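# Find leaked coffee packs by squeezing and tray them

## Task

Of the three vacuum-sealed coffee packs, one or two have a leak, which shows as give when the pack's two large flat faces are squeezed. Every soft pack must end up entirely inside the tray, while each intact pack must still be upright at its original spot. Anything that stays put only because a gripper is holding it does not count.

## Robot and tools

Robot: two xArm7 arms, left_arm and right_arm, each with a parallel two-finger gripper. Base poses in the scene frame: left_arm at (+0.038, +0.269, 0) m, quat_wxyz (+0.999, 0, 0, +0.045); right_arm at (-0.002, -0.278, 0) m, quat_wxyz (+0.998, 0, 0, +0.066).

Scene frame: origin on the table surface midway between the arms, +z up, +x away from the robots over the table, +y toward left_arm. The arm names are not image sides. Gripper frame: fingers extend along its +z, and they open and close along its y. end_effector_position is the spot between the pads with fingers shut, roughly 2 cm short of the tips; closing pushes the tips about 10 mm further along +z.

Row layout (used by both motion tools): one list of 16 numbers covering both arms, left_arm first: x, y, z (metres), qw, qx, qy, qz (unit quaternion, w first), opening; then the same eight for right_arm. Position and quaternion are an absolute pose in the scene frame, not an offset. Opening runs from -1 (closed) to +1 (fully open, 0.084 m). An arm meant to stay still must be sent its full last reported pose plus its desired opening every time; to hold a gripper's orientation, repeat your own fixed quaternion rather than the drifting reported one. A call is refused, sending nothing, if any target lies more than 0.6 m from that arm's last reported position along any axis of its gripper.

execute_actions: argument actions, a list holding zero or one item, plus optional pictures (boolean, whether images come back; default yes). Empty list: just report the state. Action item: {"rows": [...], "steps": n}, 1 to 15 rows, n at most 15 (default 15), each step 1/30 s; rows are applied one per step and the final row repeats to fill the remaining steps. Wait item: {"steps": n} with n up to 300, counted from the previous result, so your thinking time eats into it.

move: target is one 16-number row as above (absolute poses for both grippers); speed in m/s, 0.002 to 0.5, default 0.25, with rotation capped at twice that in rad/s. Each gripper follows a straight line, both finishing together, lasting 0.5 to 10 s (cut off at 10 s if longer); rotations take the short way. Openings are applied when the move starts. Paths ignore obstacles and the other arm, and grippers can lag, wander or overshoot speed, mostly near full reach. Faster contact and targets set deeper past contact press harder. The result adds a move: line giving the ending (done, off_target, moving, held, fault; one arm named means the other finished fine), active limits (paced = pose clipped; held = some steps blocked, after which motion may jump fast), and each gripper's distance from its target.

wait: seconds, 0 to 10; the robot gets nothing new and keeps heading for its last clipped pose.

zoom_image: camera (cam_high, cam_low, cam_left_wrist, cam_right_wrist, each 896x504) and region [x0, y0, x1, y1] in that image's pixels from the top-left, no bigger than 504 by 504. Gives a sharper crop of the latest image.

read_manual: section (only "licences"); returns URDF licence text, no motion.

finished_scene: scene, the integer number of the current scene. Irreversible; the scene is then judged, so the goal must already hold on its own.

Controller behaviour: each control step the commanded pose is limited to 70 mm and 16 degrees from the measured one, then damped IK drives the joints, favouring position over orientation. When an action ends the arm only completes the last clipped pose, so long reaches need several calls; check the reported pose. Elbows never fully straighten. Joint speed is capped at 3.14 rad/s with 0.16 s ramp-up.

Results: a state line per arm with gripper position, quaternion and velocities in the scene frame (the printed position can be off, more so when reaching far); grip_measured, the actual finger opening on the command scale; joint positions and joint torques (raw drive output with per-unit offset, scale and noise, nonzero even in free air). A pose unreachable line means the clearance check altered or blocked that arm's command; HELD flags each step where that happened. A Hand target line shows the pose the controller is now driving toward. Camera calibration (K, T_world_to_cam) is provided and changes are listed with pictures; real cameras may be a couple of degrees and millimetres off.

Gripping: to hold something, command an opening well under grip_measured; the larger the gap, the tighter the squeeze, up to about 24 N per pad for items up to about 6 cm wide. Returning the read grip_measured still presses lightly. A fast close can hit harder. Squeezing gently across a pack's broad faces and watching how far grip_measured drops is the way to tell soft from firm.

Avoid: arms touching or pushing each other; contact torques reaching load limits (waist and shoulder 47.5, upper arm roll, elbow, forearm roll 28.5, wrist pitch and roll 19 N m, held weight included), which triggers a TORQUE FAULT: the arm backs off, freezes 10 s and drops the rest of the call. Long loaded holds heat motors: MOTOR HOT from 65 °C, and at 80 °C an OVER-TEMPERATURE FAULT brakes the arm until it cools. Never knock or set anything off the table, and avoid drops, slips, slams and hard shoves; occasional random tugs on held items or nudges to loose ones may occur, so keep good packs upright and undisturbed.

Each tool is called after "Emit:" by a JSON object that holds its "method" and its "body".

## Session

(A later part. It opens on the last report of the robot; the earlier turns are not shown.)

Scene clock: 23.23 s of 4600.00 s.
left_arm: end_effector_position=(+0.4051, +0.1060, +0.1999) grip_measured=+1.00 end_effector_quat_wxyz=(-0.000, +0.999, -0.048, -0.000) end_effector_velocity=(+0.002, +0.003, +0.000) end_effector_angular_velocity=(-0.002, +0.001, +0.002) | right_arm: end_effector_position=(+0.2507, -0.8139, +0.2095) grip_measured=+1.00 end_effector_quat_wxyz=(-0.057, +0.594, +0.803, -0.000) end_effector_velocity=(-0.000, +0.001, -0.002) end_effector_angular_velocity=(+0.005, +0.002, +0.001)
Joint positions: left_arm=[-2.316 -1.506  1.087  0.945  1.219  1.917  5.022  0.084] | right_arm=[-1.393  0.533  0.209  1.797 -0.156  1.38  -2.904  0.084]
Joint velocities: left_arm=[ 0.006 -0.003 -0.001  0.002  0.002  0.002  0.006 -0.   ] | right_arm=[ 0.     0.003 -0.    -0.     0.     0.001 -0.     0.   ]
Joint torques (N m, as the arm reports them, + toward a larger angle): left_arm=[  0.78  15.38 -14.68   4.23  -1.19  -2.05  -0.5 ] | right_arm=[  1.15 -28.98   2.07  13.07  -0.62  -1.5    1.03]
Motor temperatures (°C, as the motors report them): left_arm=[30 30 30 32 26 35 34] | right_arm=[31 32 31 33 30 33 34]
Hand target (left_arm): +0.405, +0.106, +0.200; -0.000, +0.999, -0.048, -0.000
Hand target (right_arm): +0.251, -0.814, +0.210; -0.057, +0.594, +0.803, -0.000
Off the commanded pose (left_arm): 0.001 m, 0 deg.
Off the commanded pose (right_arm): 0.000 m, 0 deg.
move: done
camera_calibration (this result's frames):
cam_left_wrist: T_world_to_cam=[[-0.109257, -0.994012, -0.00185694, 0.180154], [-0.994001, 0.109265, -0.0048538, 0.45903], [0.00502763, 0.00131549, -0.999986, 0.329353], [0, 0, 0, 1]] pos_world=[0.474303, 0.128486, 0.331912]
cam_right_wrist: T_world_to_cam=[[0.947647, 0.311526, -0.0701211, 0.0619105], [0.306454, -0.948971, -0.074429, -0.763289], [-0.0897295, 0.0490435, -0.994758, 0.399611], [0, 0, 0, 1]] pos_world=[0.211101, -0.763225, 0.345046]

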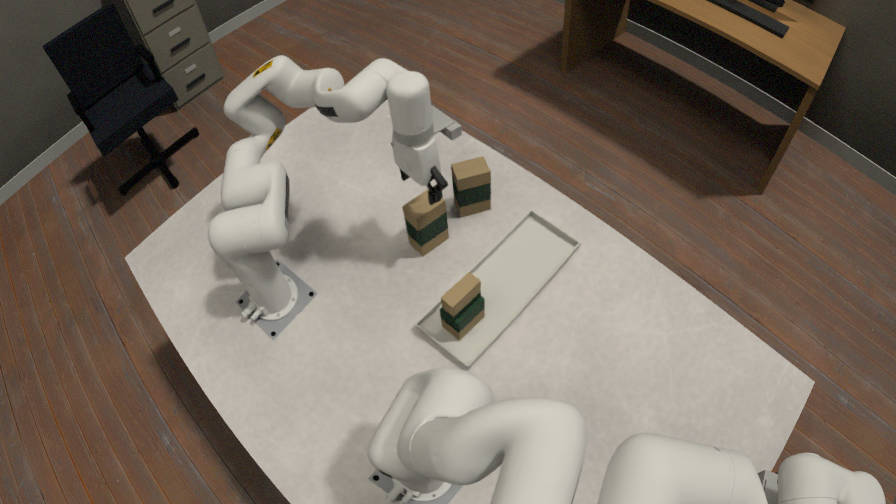

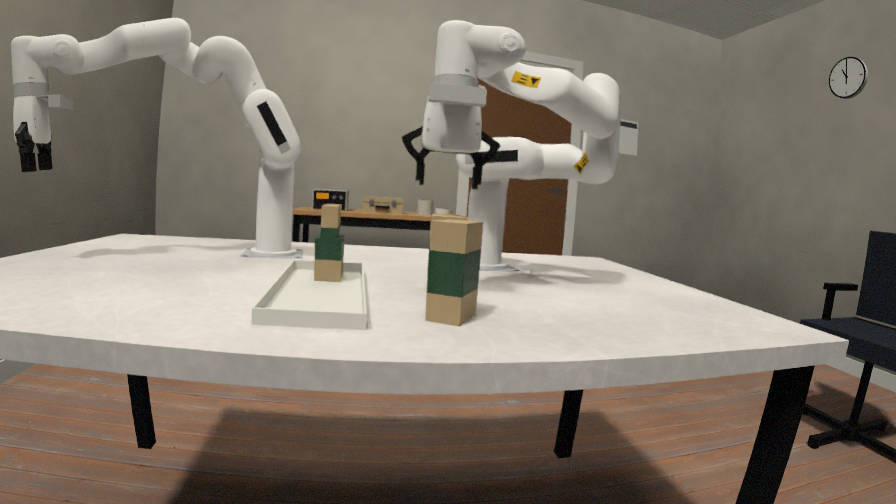

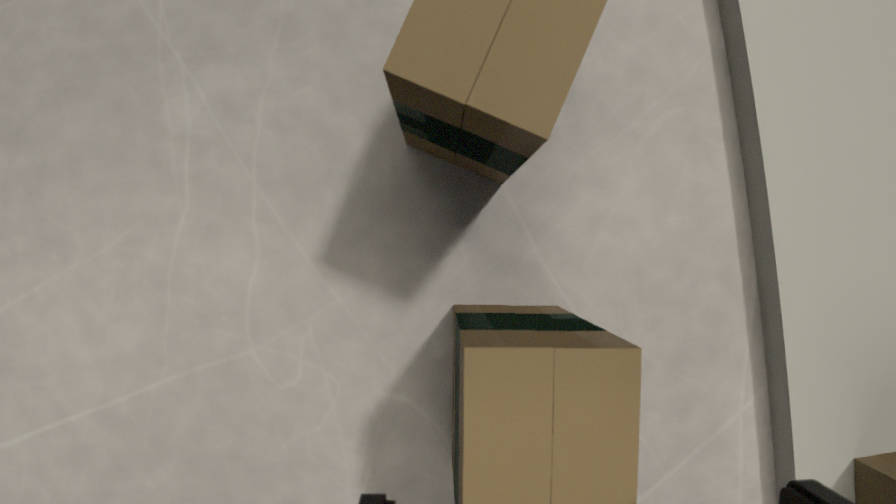

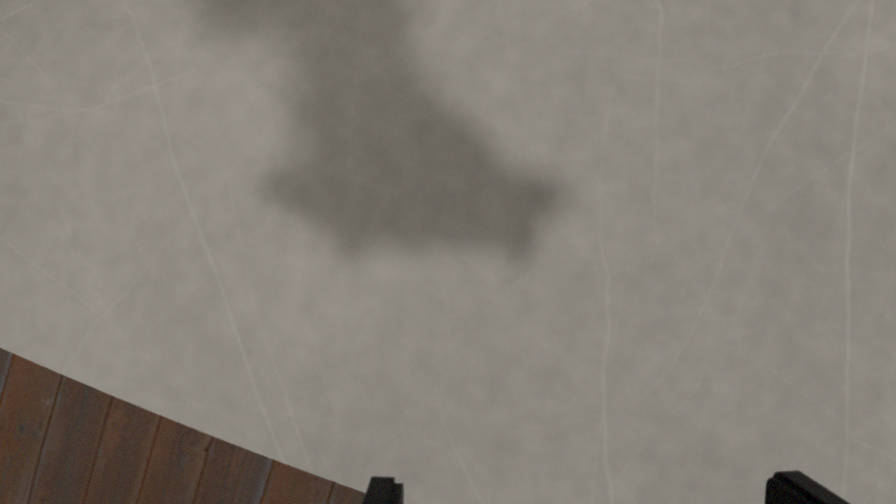

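Emit:
{"method": "move", "body": {"target": [0.406,0.106,0.104,0,0.9988,-0.048,0,1,0.2507,-0.8139,0.2095,-0.057,0.594,0.803,0,1], "speed": 0.15}}

Emit:
{"method": "move", "body": {"target": [0.406,0.106,0.104,0,0.9988,-0.048,0,-0.6,0.2507,-0.8139,0.2095,-0.057,0.594,0.803,0,1]}}

Scene clock: 32.30 s of 4600.00 s.
left_arm: end_effector_position=(+0.4060, +0.1060, +0.1044) grip_measured=+1.00 end_effector_quat_wxyz=(+0.000, +0.999, -0.048, +0.000) end_effector_velocity=(-0.000, +0.000, -0.004) end_effector_angular_velocity=(+0.001, +0.002, +0.000) | right_arm: end_effector_position=(+0.2507, -0.8139, +0.2095) grip_measured=+1.00 end_effector_quat_wxyz=(-0.057, +0.594, +0.803, -0.000) end_effector_velocity=(+0.001, +0.001, -0.000) end_effector_angular_velocity=(+0.001, -0.001, +0.002)
Joint positions: left_arm=[-2.245 -1.629  1.298  0.815  1.424  1.809  5.03   0.084] | right_arm=[-1.393  0.533  0.209  1.797 -0.156  1.38  -2.904  0.084]
Joint velocities: left_arm=[ 0.002 -0.003  0.009 -0.002  0.007 -0.003  0.001  0.   ] | right_arm=[ 0.002  0.     0.    -0.     0.001 -0.    -0.    -0.   ]
Joint torques (N m, as the arm reports them, + toward a larger angle): left_arm=[  1.73  15.11 -15.12   1.25  -1.03  -2.18  -0.55] | right_arm=[  1.23 -28.81   2.06  13.21  -0.66  -1.29   1.09]
Motor temperatures (°C, as the motors report them): left_arm=[30 30 31 32 26 35 34] | right_arm=[31 32 31 33 30 33 34]
Hand target (left_arm): +0.406, +0.106, +0.104; -0.000, +0.999, -0.048, +0.000
Hand target (right_arm): +0.251, -0.814, +0.209; -0.057, +0.594, +0.803, +0.000
Off the commanded pose (left_arm): 0.000 m, 0 deg.
Off the commanded pose (right_arm): 0.000 m, 0 deg.
After step 90, 4.97 s passed at rest.
move: done
camera_calibration (this result's frames):
cam_left_wrist: T_world_to_cam=[[-0.108683, -0.994075, -0.00141754, 0.179803], [-0.99406, 0.108689, -0.00563701, 0.459672], [0.00575769, 0.00079647, -0.999983, 0.233597], [0, 0, 0, 1]] pos_world=[0.475138, 0.12859, 0.236439]
cam_right_wrist: T_world_to_cam=[[0.947647, 0.311526, -0.070121, 0.0619105], [0.306454, -0.948971, -0.0744292, -0.763289], [-0.0897295, 0.0490437, -0.994758, 0.399611], [0, 0, 0, 1]] pos_world=[0.211101, -0.763225, 0.345046]

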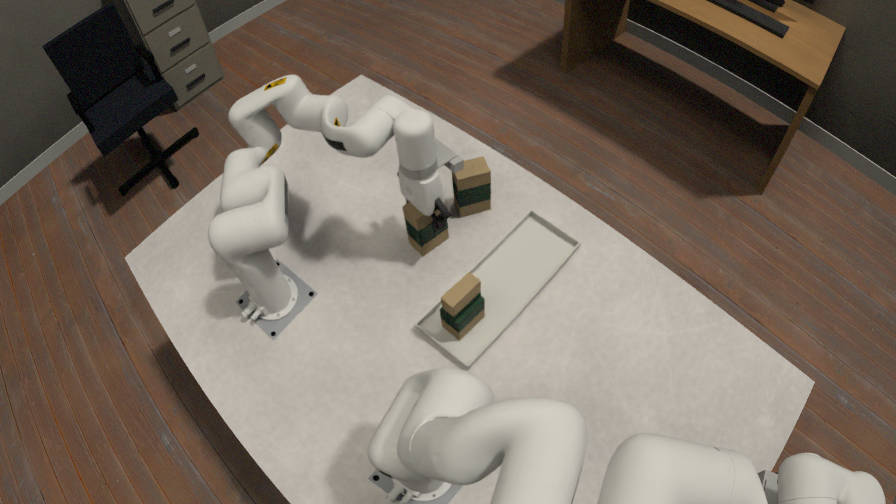

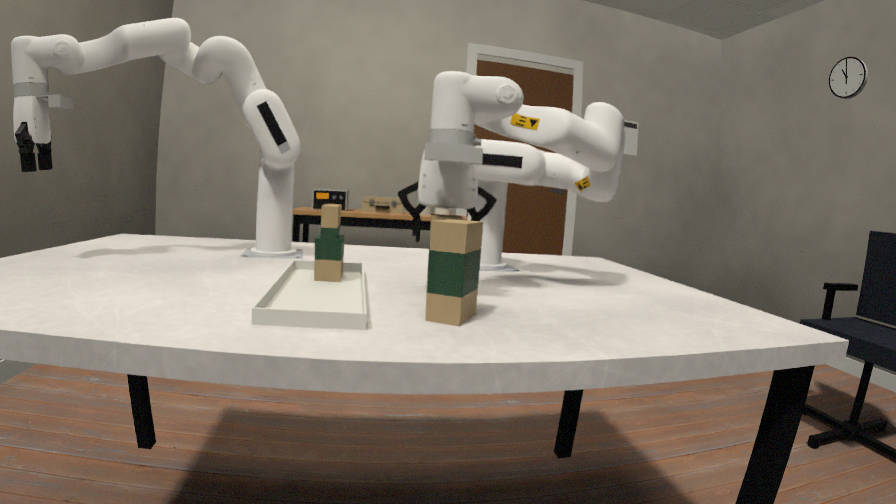

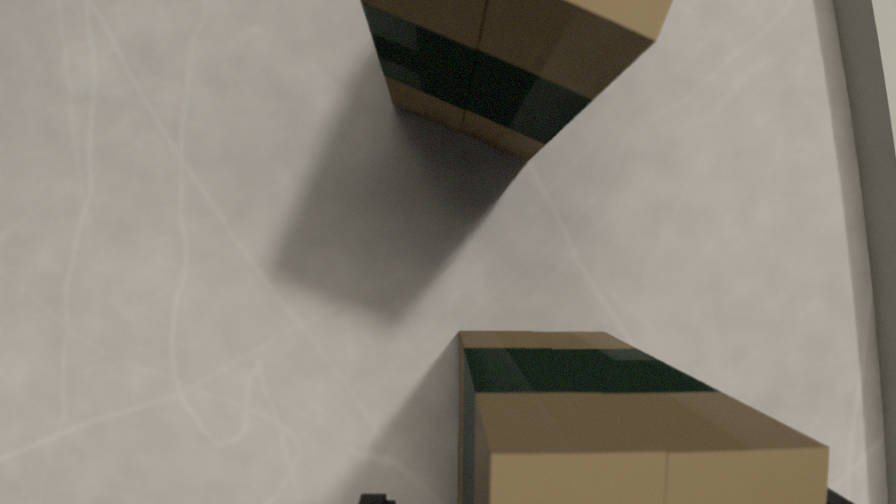

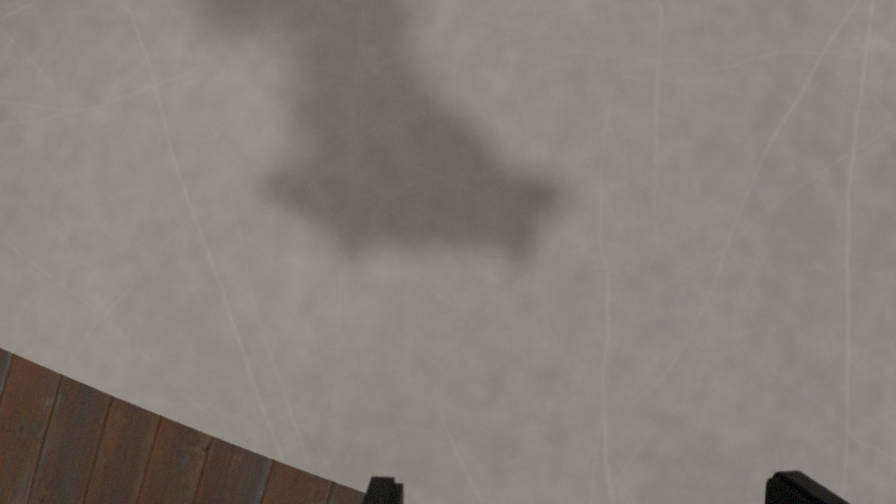

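Scene clock: 33.00 s of 4600.00 s.
left_arm: end_effector_position=(+0.4061, +0.1060, +0.1043) grip_measured=+0.15 end_effector_quat_wxyz=(+0.000, +0.999, -0.048, +0.000) end_effector_velocity=(+0.001, -0.001, +0.000) end_effector_angular_velocity=(-0.003, -0.001, +0.001) | right_arm: end_effector_position=(+0.2507, -0.8139, +0.2095) grip_measured=+1.00 end_effector_quat_wxyz=(-0.057, +0.594, +0.803, +0.000) end_effector_velocity=(-0.000, -0.000, +0.001) end_effector_angular_velocity=(-0.000, -0.002, -0.002)
Joint positions: left_arm=[-2.245 -1.629  1.298  0.815  1.425  1.808  5.03   0.051] | right_arm=[-1.393  0.533  0.209  1.797 -0.156  1.38  -2.904  0.084]
Joint velocities: left_arm=[-0.001 -0.001 -0.     0.002  0.001 -0.003  0.     0.   ] | right_arm=[-0.002 -0.001  0.     0.     0.002 -0.    -0.    -0.   ]
Joint torques (N m, as the arm reports them, + toward a larger angle): left_arm=[  1.12  15.13 -13.69   1.11  -1.1   -2.1   -0.73] | right_arm=[  1.03 -28.83   1.95  13.08  -0.69  -1.34   0.98]
Motor temperatures (°C, as the motors report them): left_arm=[30 30 31 32 26 35 34] | right_arm=[31 32 31 33 30 33 34]
Hand target (left_arm): +0.406, +0.106, +0.104; +0.000, +0.999, -0.048, -0.000
Hand target (right_arm): +0.251, -0.814, +0.209; -0.057, +0.594, +0.803, +0.000
Off the commanded pose (left_arm): 0.000 m, 0 deg.
Off the commanded pose (right_arm): 0.000 m, 0 deg.
move: done
camera_calibration (this result's frames):
cam_left_wrist: T_world_to_cam=[[-0.108488, -0.994097, -0.00103476, 0.179668], [-0.99408, 0.108492, -0.00587139, 0.459812], [0.005949, 0.000391659, -0.999982, 0.233455], [0, 0, 0, 1]] pos_world=[0.475193, 0.12863, 0.236336]
cam_right_wrist: T_world_to_cam=[[0.947647, 0.311526, -0.0701211, 0.0619105], [0.306454, -0.948971, -0.0744294, -0.763289], [-0.0897296, 0.0490439, -0.994758, 0.399611], [0, 0, 0, 1]] pos_world=[0.211101, -0.763225, 0.345046]

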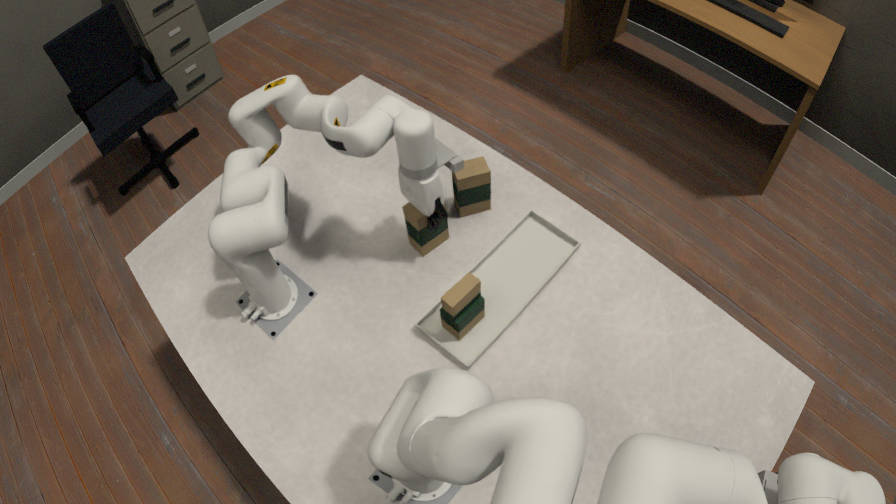

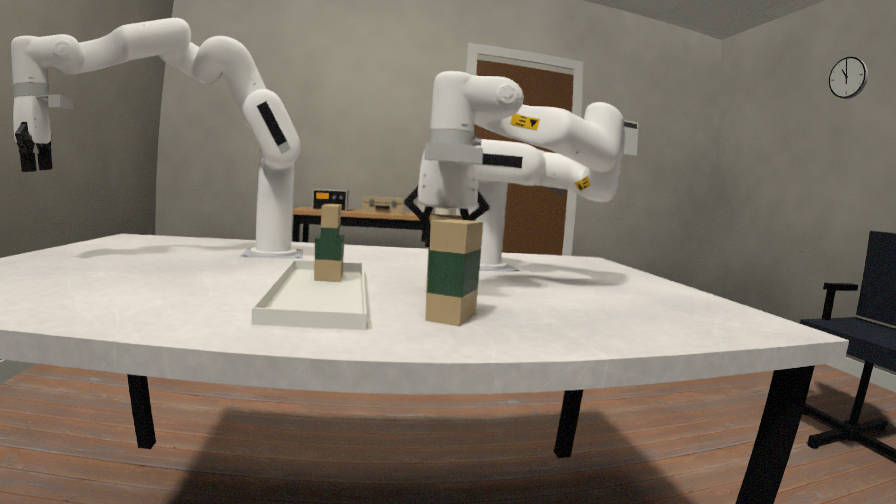

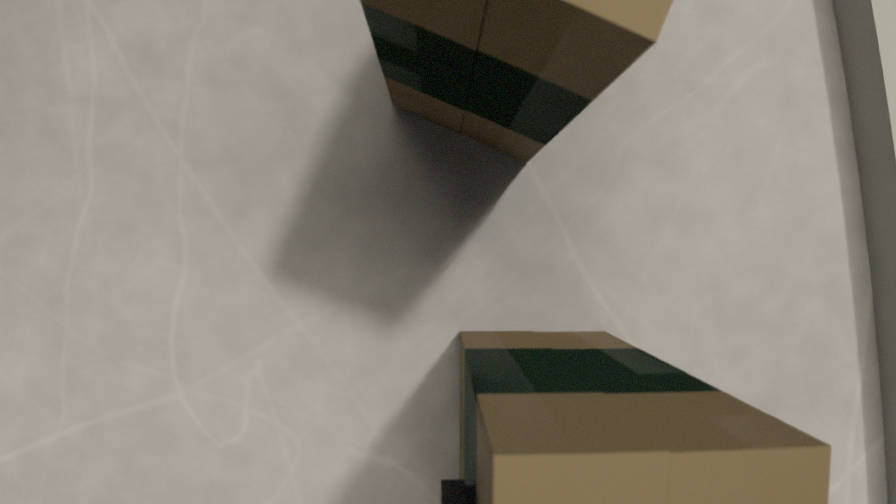

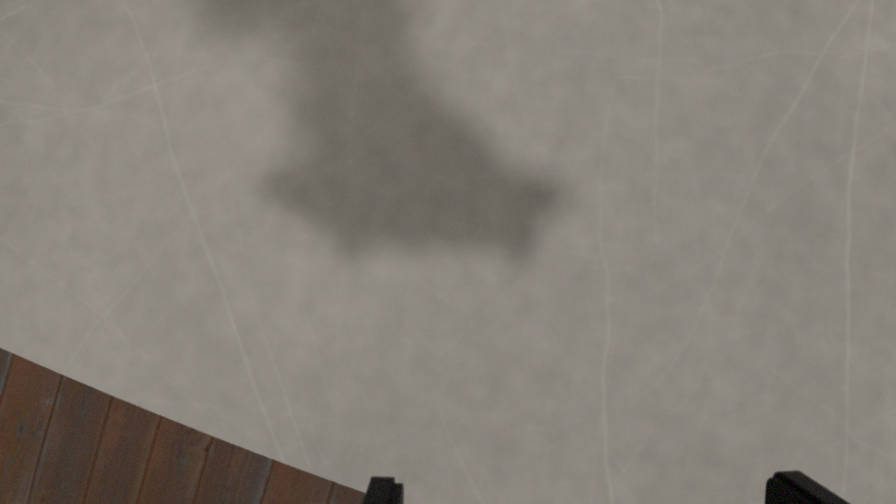

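Firm.

Emit:
{"method": "move", "body": {"target": [0.406,0.106,0.104,0,0.9988,-0.048,0,1,0.2507,-0.8139,0.2095,-0.057,0.594,0.803,0,1]}}

Emit:
{"method": "move", "body": {"target": [0.406,0.106,0.19,0,0.9988,-0.048,0,1,0.2507,-0.8139,0.2095,-0.057,0.594,0.803,0,1]}}

Emit:
{"method": "move", "body": {"target": [0.551,0.100,0.2,0,0.968,-0.25,0,1,0.2507,-0.8139,0.2095,-0.057,0.594,0.803,0,1]}}

Scene clock: 35.87 s of 4600.00 s.
left_arm: end_effector_position=(+0.4060, +0.1060, +0.1040) grip_measured=+1.00 end_effector_quat_wxyz=(-0.000, +0.999, -0.048, -0.000) end_effector_velocity=(+0.000, +0.000, +0.000) end_effector_angular_velocity=(-0.001, +0.000, +0.001) | right_arm: end_effector_position=(+0.2507, -0.8139, +0.2095) grip_measured=+1.00 end_effector_quat_wxyz=(-0.057, +0.594, +0.803, -0.000) end_effector_velocity=(+0.000, +0.000, -0.001) end_effector_angular_velocity=(+0.000, +0.001, +0.002)
Joint positions: left_arm=[-2.245 -1.629  1.299  0.815  1.425  1.808  5.03   0.084] | right_arm=[-1.393  0.533  0.209  1.797 -0.156  1.38  -2.904  0.084]
Joint velocities: left_arm=[ 0.001 -0.001 -0.001  0.    -0.    -0.     0.     0.   ] | right_arm=[ 0.     0.001  0.    -0.001 -0.001 -0.001 -0.001 -0.   ]
Joint torques (N m, as the arm reports them, + toward a larger angle): left_arm=[  2.06  14.56 -15.26   1.13  -0.86  -2.21  -0.7 ] | right_arm=[  1.21 -28.76   1.99  13.03  -0.72  -1.52   1.08]
Motor temperatures (°C, as the motors report them): left_arm=[30 30 31 32 26 35 34] | right_arm=[31 32 31 33 30 33 34]
Hand target (left_arm): +0.406, +0.106, +0.104; +0.000, +0.999, -0.048, -0.000
Hand target (right_arm): +0.251, -0.814, +0.210; -0.057, +0.594, +0.803, -0.000
Off the commanded pose (left_arm): 0.000 m, 0 deg.
Off the commanded pose (right_arm): 0.000 m, 0 deg.
move: done
camera_calibration (this result's frames):
cam_left_wrist: T_world_to_cam=[[-0.108606, -0.994084, -0.00145609, 0.179788], [-0.994071, 0.108612, -0.00510657, 0.459571], [0.00523451, 0.000892854, -0.999986, 0.233333], [0, 0, 0, 1]] pos_world=[0.475151, 0.1286, 0.235939]
cam_right_wrist: T_world_to_cam=[[0.947647, 0.311526, -0.0701211, 0.0619106], [0.306454, -0.948971, -0.0744293, -0.763289], [-0.0897296, 0.0490438, -0.994758, 0.399611], [0, 0, 0, 1]] pos_world=[0.211101, -0.763225, 0.345046]

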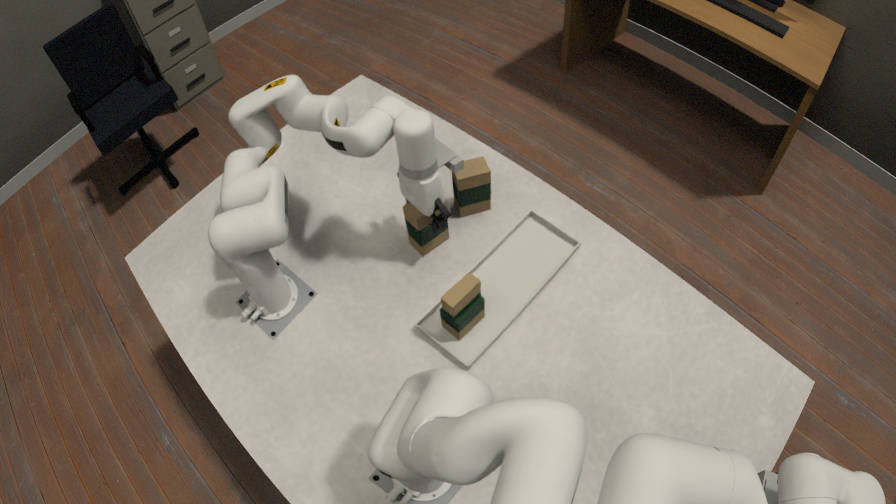

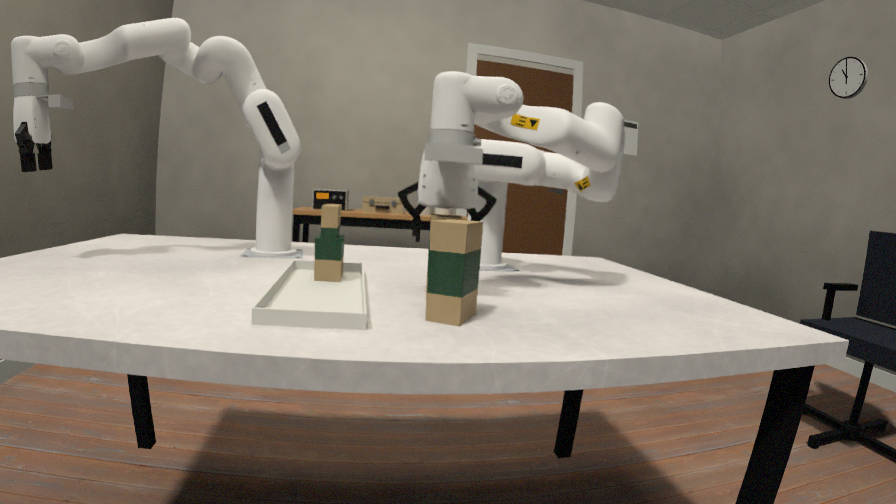

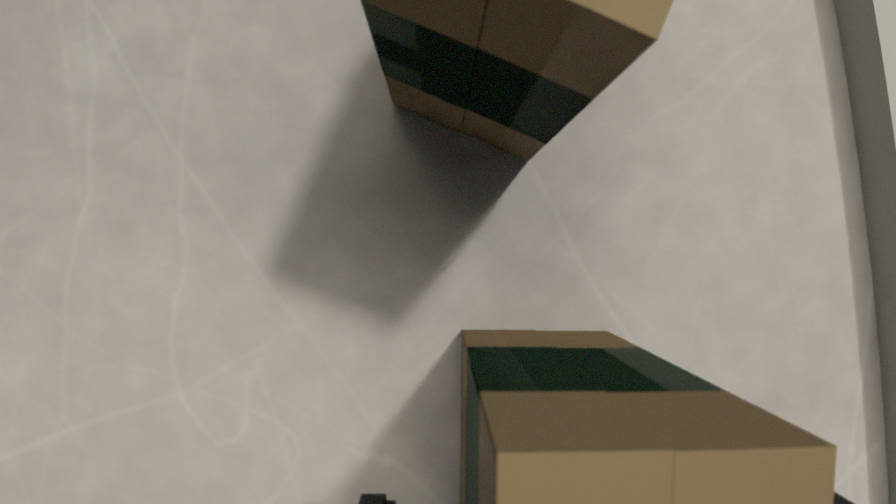

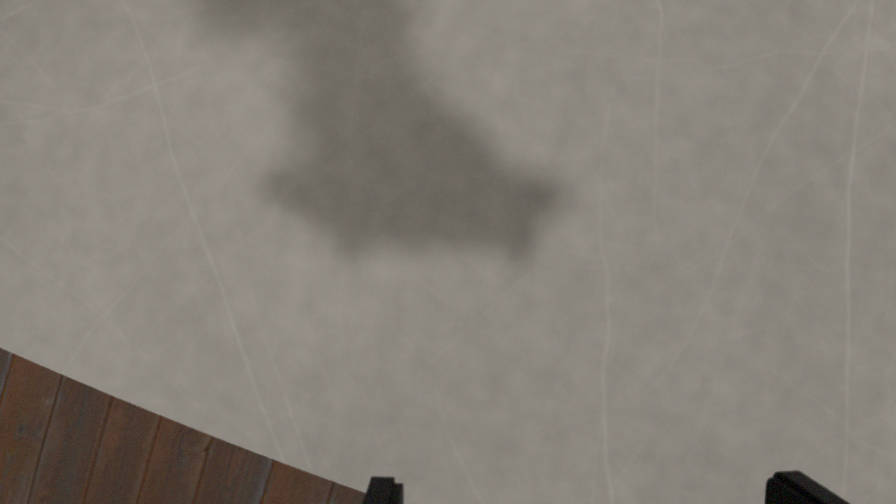

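Scene clock: 36.80 s of 4600.00 s.
left_arm: end_effector_position=(+0.4060, +0.1060, +0.1896) grip_measured=+1.00 end_effector_quat_wxyz=(-0.000, +0.999, -0.048, -0.000) end_effector_velocity=(+0.000, -0.000, +0.004) end_effector_angular_velocity=(-0.001, -0.002, -0.001) | right_arm: end_effector_position=(+0.2507, -0.8139, +0.2095) grip_measured=+1.00 end_effector_quat_wxyz=(-0.057, +0.594, +0.803, +0.000) end_effector_velocity=(+0.001, +0.000, -0.000) end_effector_angular_velocity=(+0.001, -0.002, +0.000)
Joint positions: left_arm=[-2.309 -1.522  1.107  0.93   1.24   1.906  5.022  0.084] | right_arm=[-1.393  0.533  0.209  1.797 -0.156  1.38  -2.904  0.084]
Joint velocities: left_arm=[-0.003  0.005 -0.007  0.005 -0.005  0.003 -0.    -0.   ] | right_arm=[ 0.001  0.001  0.    -0.     0.002 -0.001  0.     0.   ]
Joint torques (N m, as the arm reports them, + toward a larger angle): left_arm=[  1.65  15.37 -14.62   4.18  -1.17  -2.04  -0.75] | right_arm=[  1.04 -28.75   2.04  13.14  -0.65  -1.32   1.09]
Motor temperatures (°C, as the motors report them): left_arm=[30 30 31 32 26 35 34] | right_arm=[31 32 31 33 30 33 34]
Hand target (left_arm): +0.406, +0.106, +0.190; +0.000, +0.999, -0.048, -0.000
Hand target (right_arm): +0.251, -0.814, +0.209; -0.057, +0.594, +0.803, -0.000
Off the commanded pose (left_arm): 0.000 m, 0 deg.
Off the commanded pose (right_arm): 0.000 m, 0 deg.
move: done
camera_calibration (this result's frames):
cam_left_wrist: T_world_to_cam=[[-0.108538, -0.994091, -0.00143752, 0.179898], [-0.99408, 0.108544, -0.00475126, 0.459928], [0.00487922, 0.000913317, -0.999988, 0.319095], [0, 0, 0, 1]] pos_world=[0.475174, 0.128622, 0.321535]
cam_right_wrist: T_world_to_cam=[[0.947647, 0.311526, -0.0701211, 0.0619105], [0.306454, -0.948971, -0.0744295, -0.763289], [-0.0897296, 0.049044, -0.994758, 0.399611], [0, 0, 0, 1]] pos_world=[0.211101, -0.763225, 0.345046]

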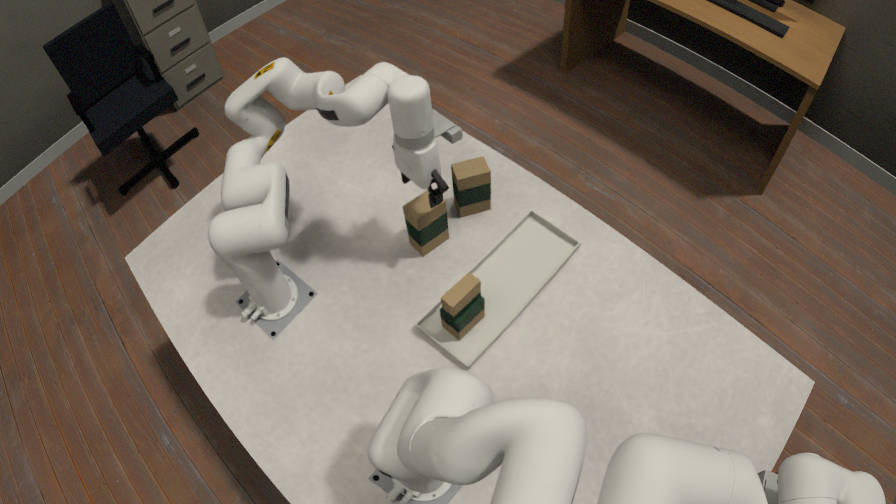

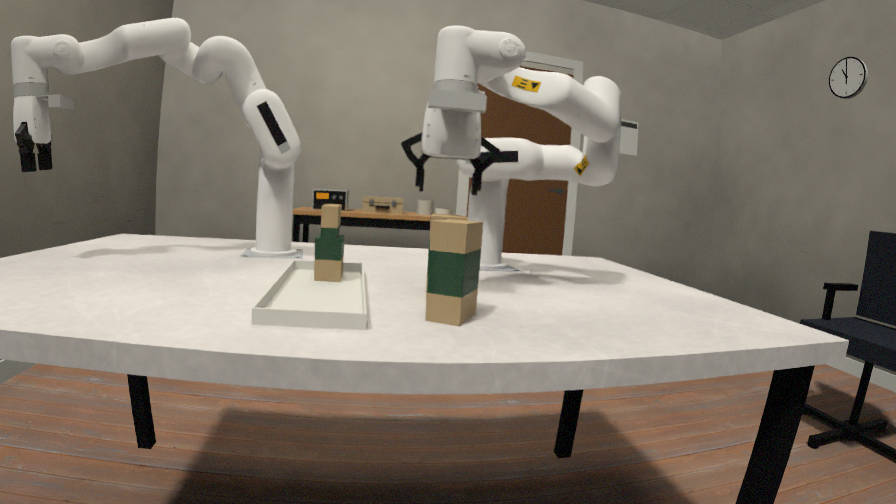

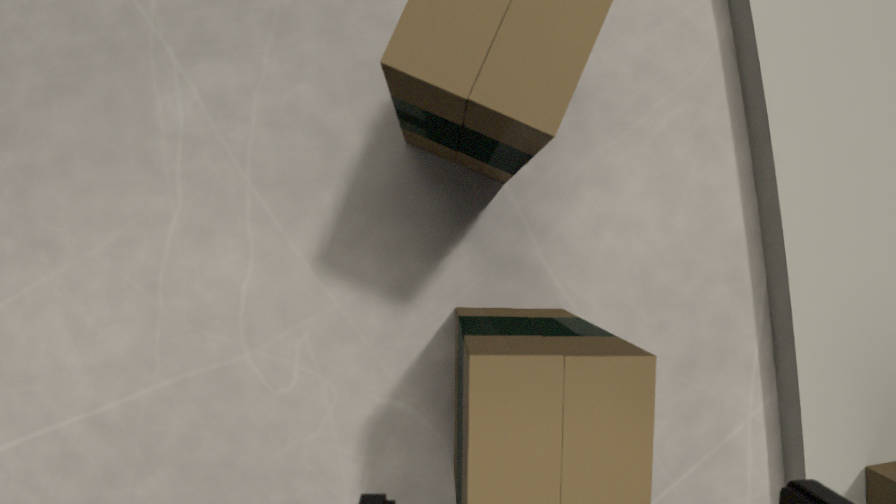

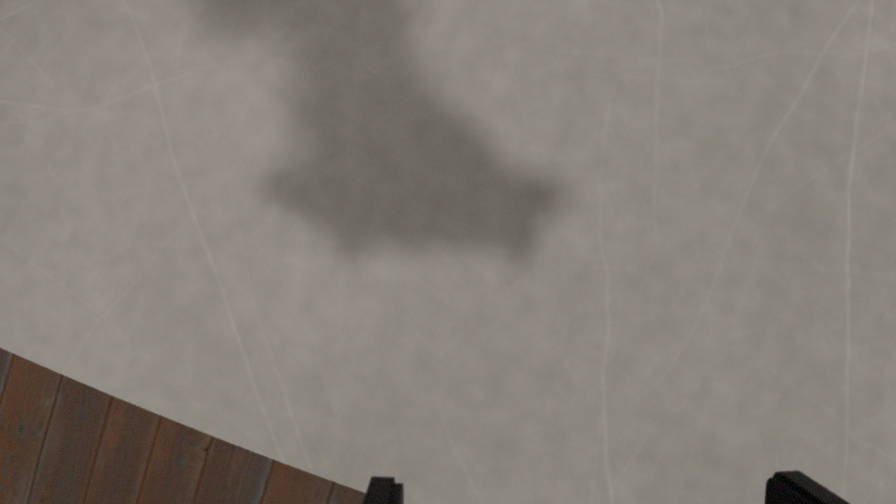

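Scene clock: 38.20 s of 4600.00 s.
left_arm: end_effector_position=(+0.5507, +0.1006, +0.1999) grip_measured=+1.00 end_effector_quat_wxyz=(-0.000, +0.968, -0.250, +0.000) end_effector_velocity=(+0.002, -0.000, +0.000) end_effector_angular_velocity=(-0.001, +0.002, -0.004) | right_arm: end_effector_position=(+0.2507, -0.8139, +0.2095) grip_measured=+1.00 end_effector_quat_wxyz=(-0.057, +0.594, +0.803, -0.000) end_effector_velocity=(+0.000, +0.000, -0.000) end_effector_angular_velocity=(+0.001, +0.001, +0.001)
Joint positions: left_arm=[-2.562 -1.443  1.206  1.458  1.393  1.915  5.719  0.084] | right_arm=[-1.393  0.533  0.209  1.797 -0.156  1.38  -2.904  0.084]
Joint velocities: left_arm=[-0.006  0.001  0.001  0.011  0.001  0.001  0.009 -0.   ] | right_arm=[ 0.     0.     0.    -0.001 -0.001  0.     0.     0.   ]
Joint torques (N m, as the arm reports them, + toward a larger angle): left_arm=[  2.03  23.39 -15.99   0.97  -1.01  -1.95  -0.33] | right_arm=[  1.37 -28.89   2.07  13.21  -0.65  -1.32   1.02]
Motor temperatures (°C, as the motors report them): left_arm=[30 30 31 32 26 35 34] | right_arm=[31 32 31 33 30 33 34]
Hand target (left_arm): +0.551, +0.101, +0.200; -0.000, +0.968, -0.250, -0.000
Hand target (right_arm): +0.251, -0.814, +0.209; -0.057, +0.594, +0.803, -0.000
Off the commanded pose (left_arm): 0.001 m, 0 deg.
Off the commanded pose (right_arm): 0.000 m, 0 deg.
move: done
camera_calibration (this result's frames):
cam_left_wrist: T_world_to_cam=[[-0.494958, -0.868915, -0.00164888, 0.390453], [-0.868901, 0.49496, -0.00515121, 0.496749], [0.0052921, -0.00111692, -0.999985, 0.328721], [0, 0, 0, 1]] pos_world=[0.623144, 0.0937664, 0.331919]
cam_right_wrist: T_world_to_cam=[[0.947647, 0.311526, -0.070121, 0.0619105], [0.306454, -0.948971, -0.0744292, -0.763289], [-0.0897295, 0.0490437, -0.994758, 0.399611], [0, 0, 0, 1]] pos_world=[0.211101, -0.763225, 0.345046]

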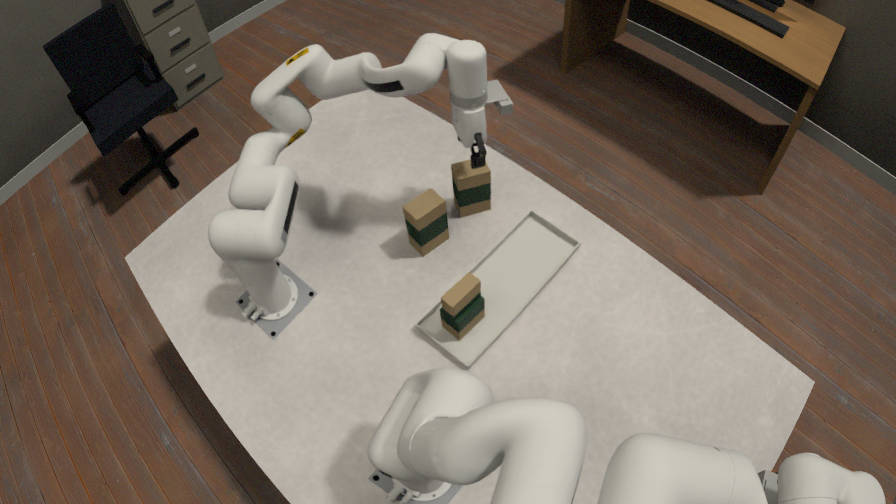

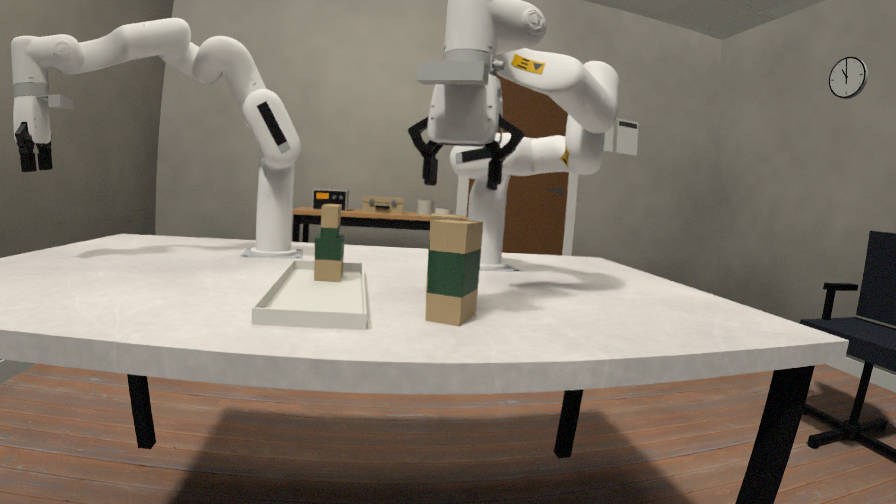

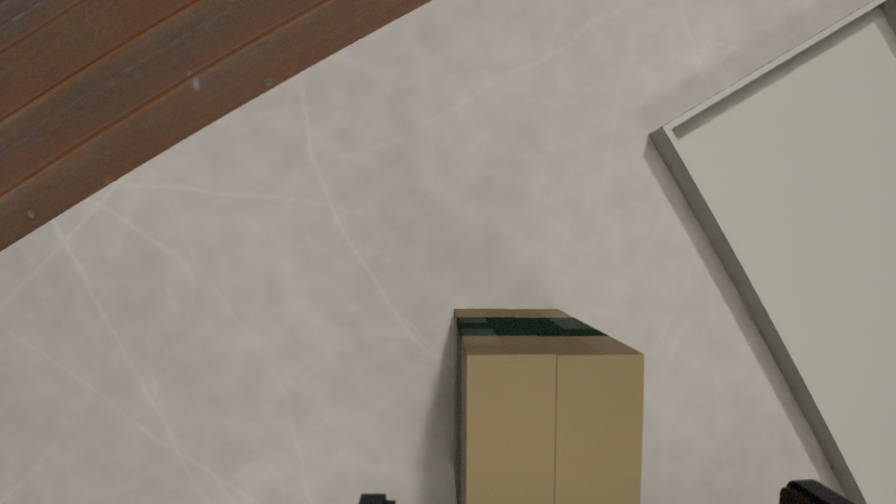

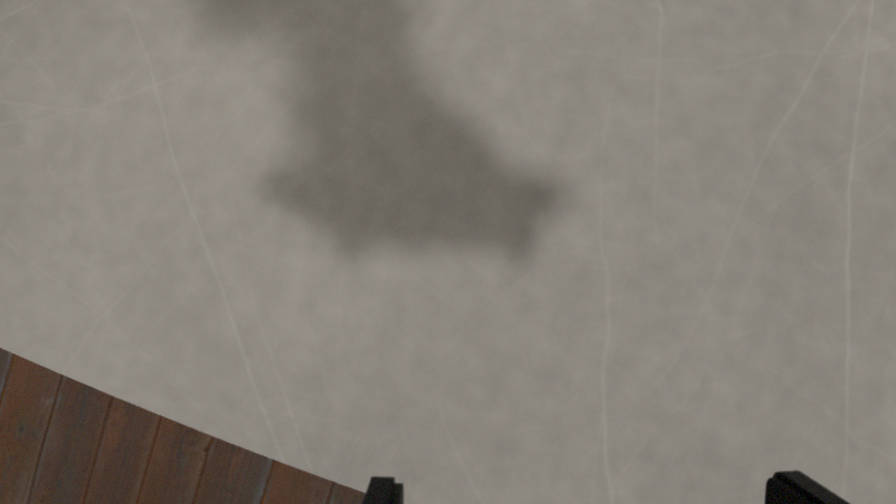

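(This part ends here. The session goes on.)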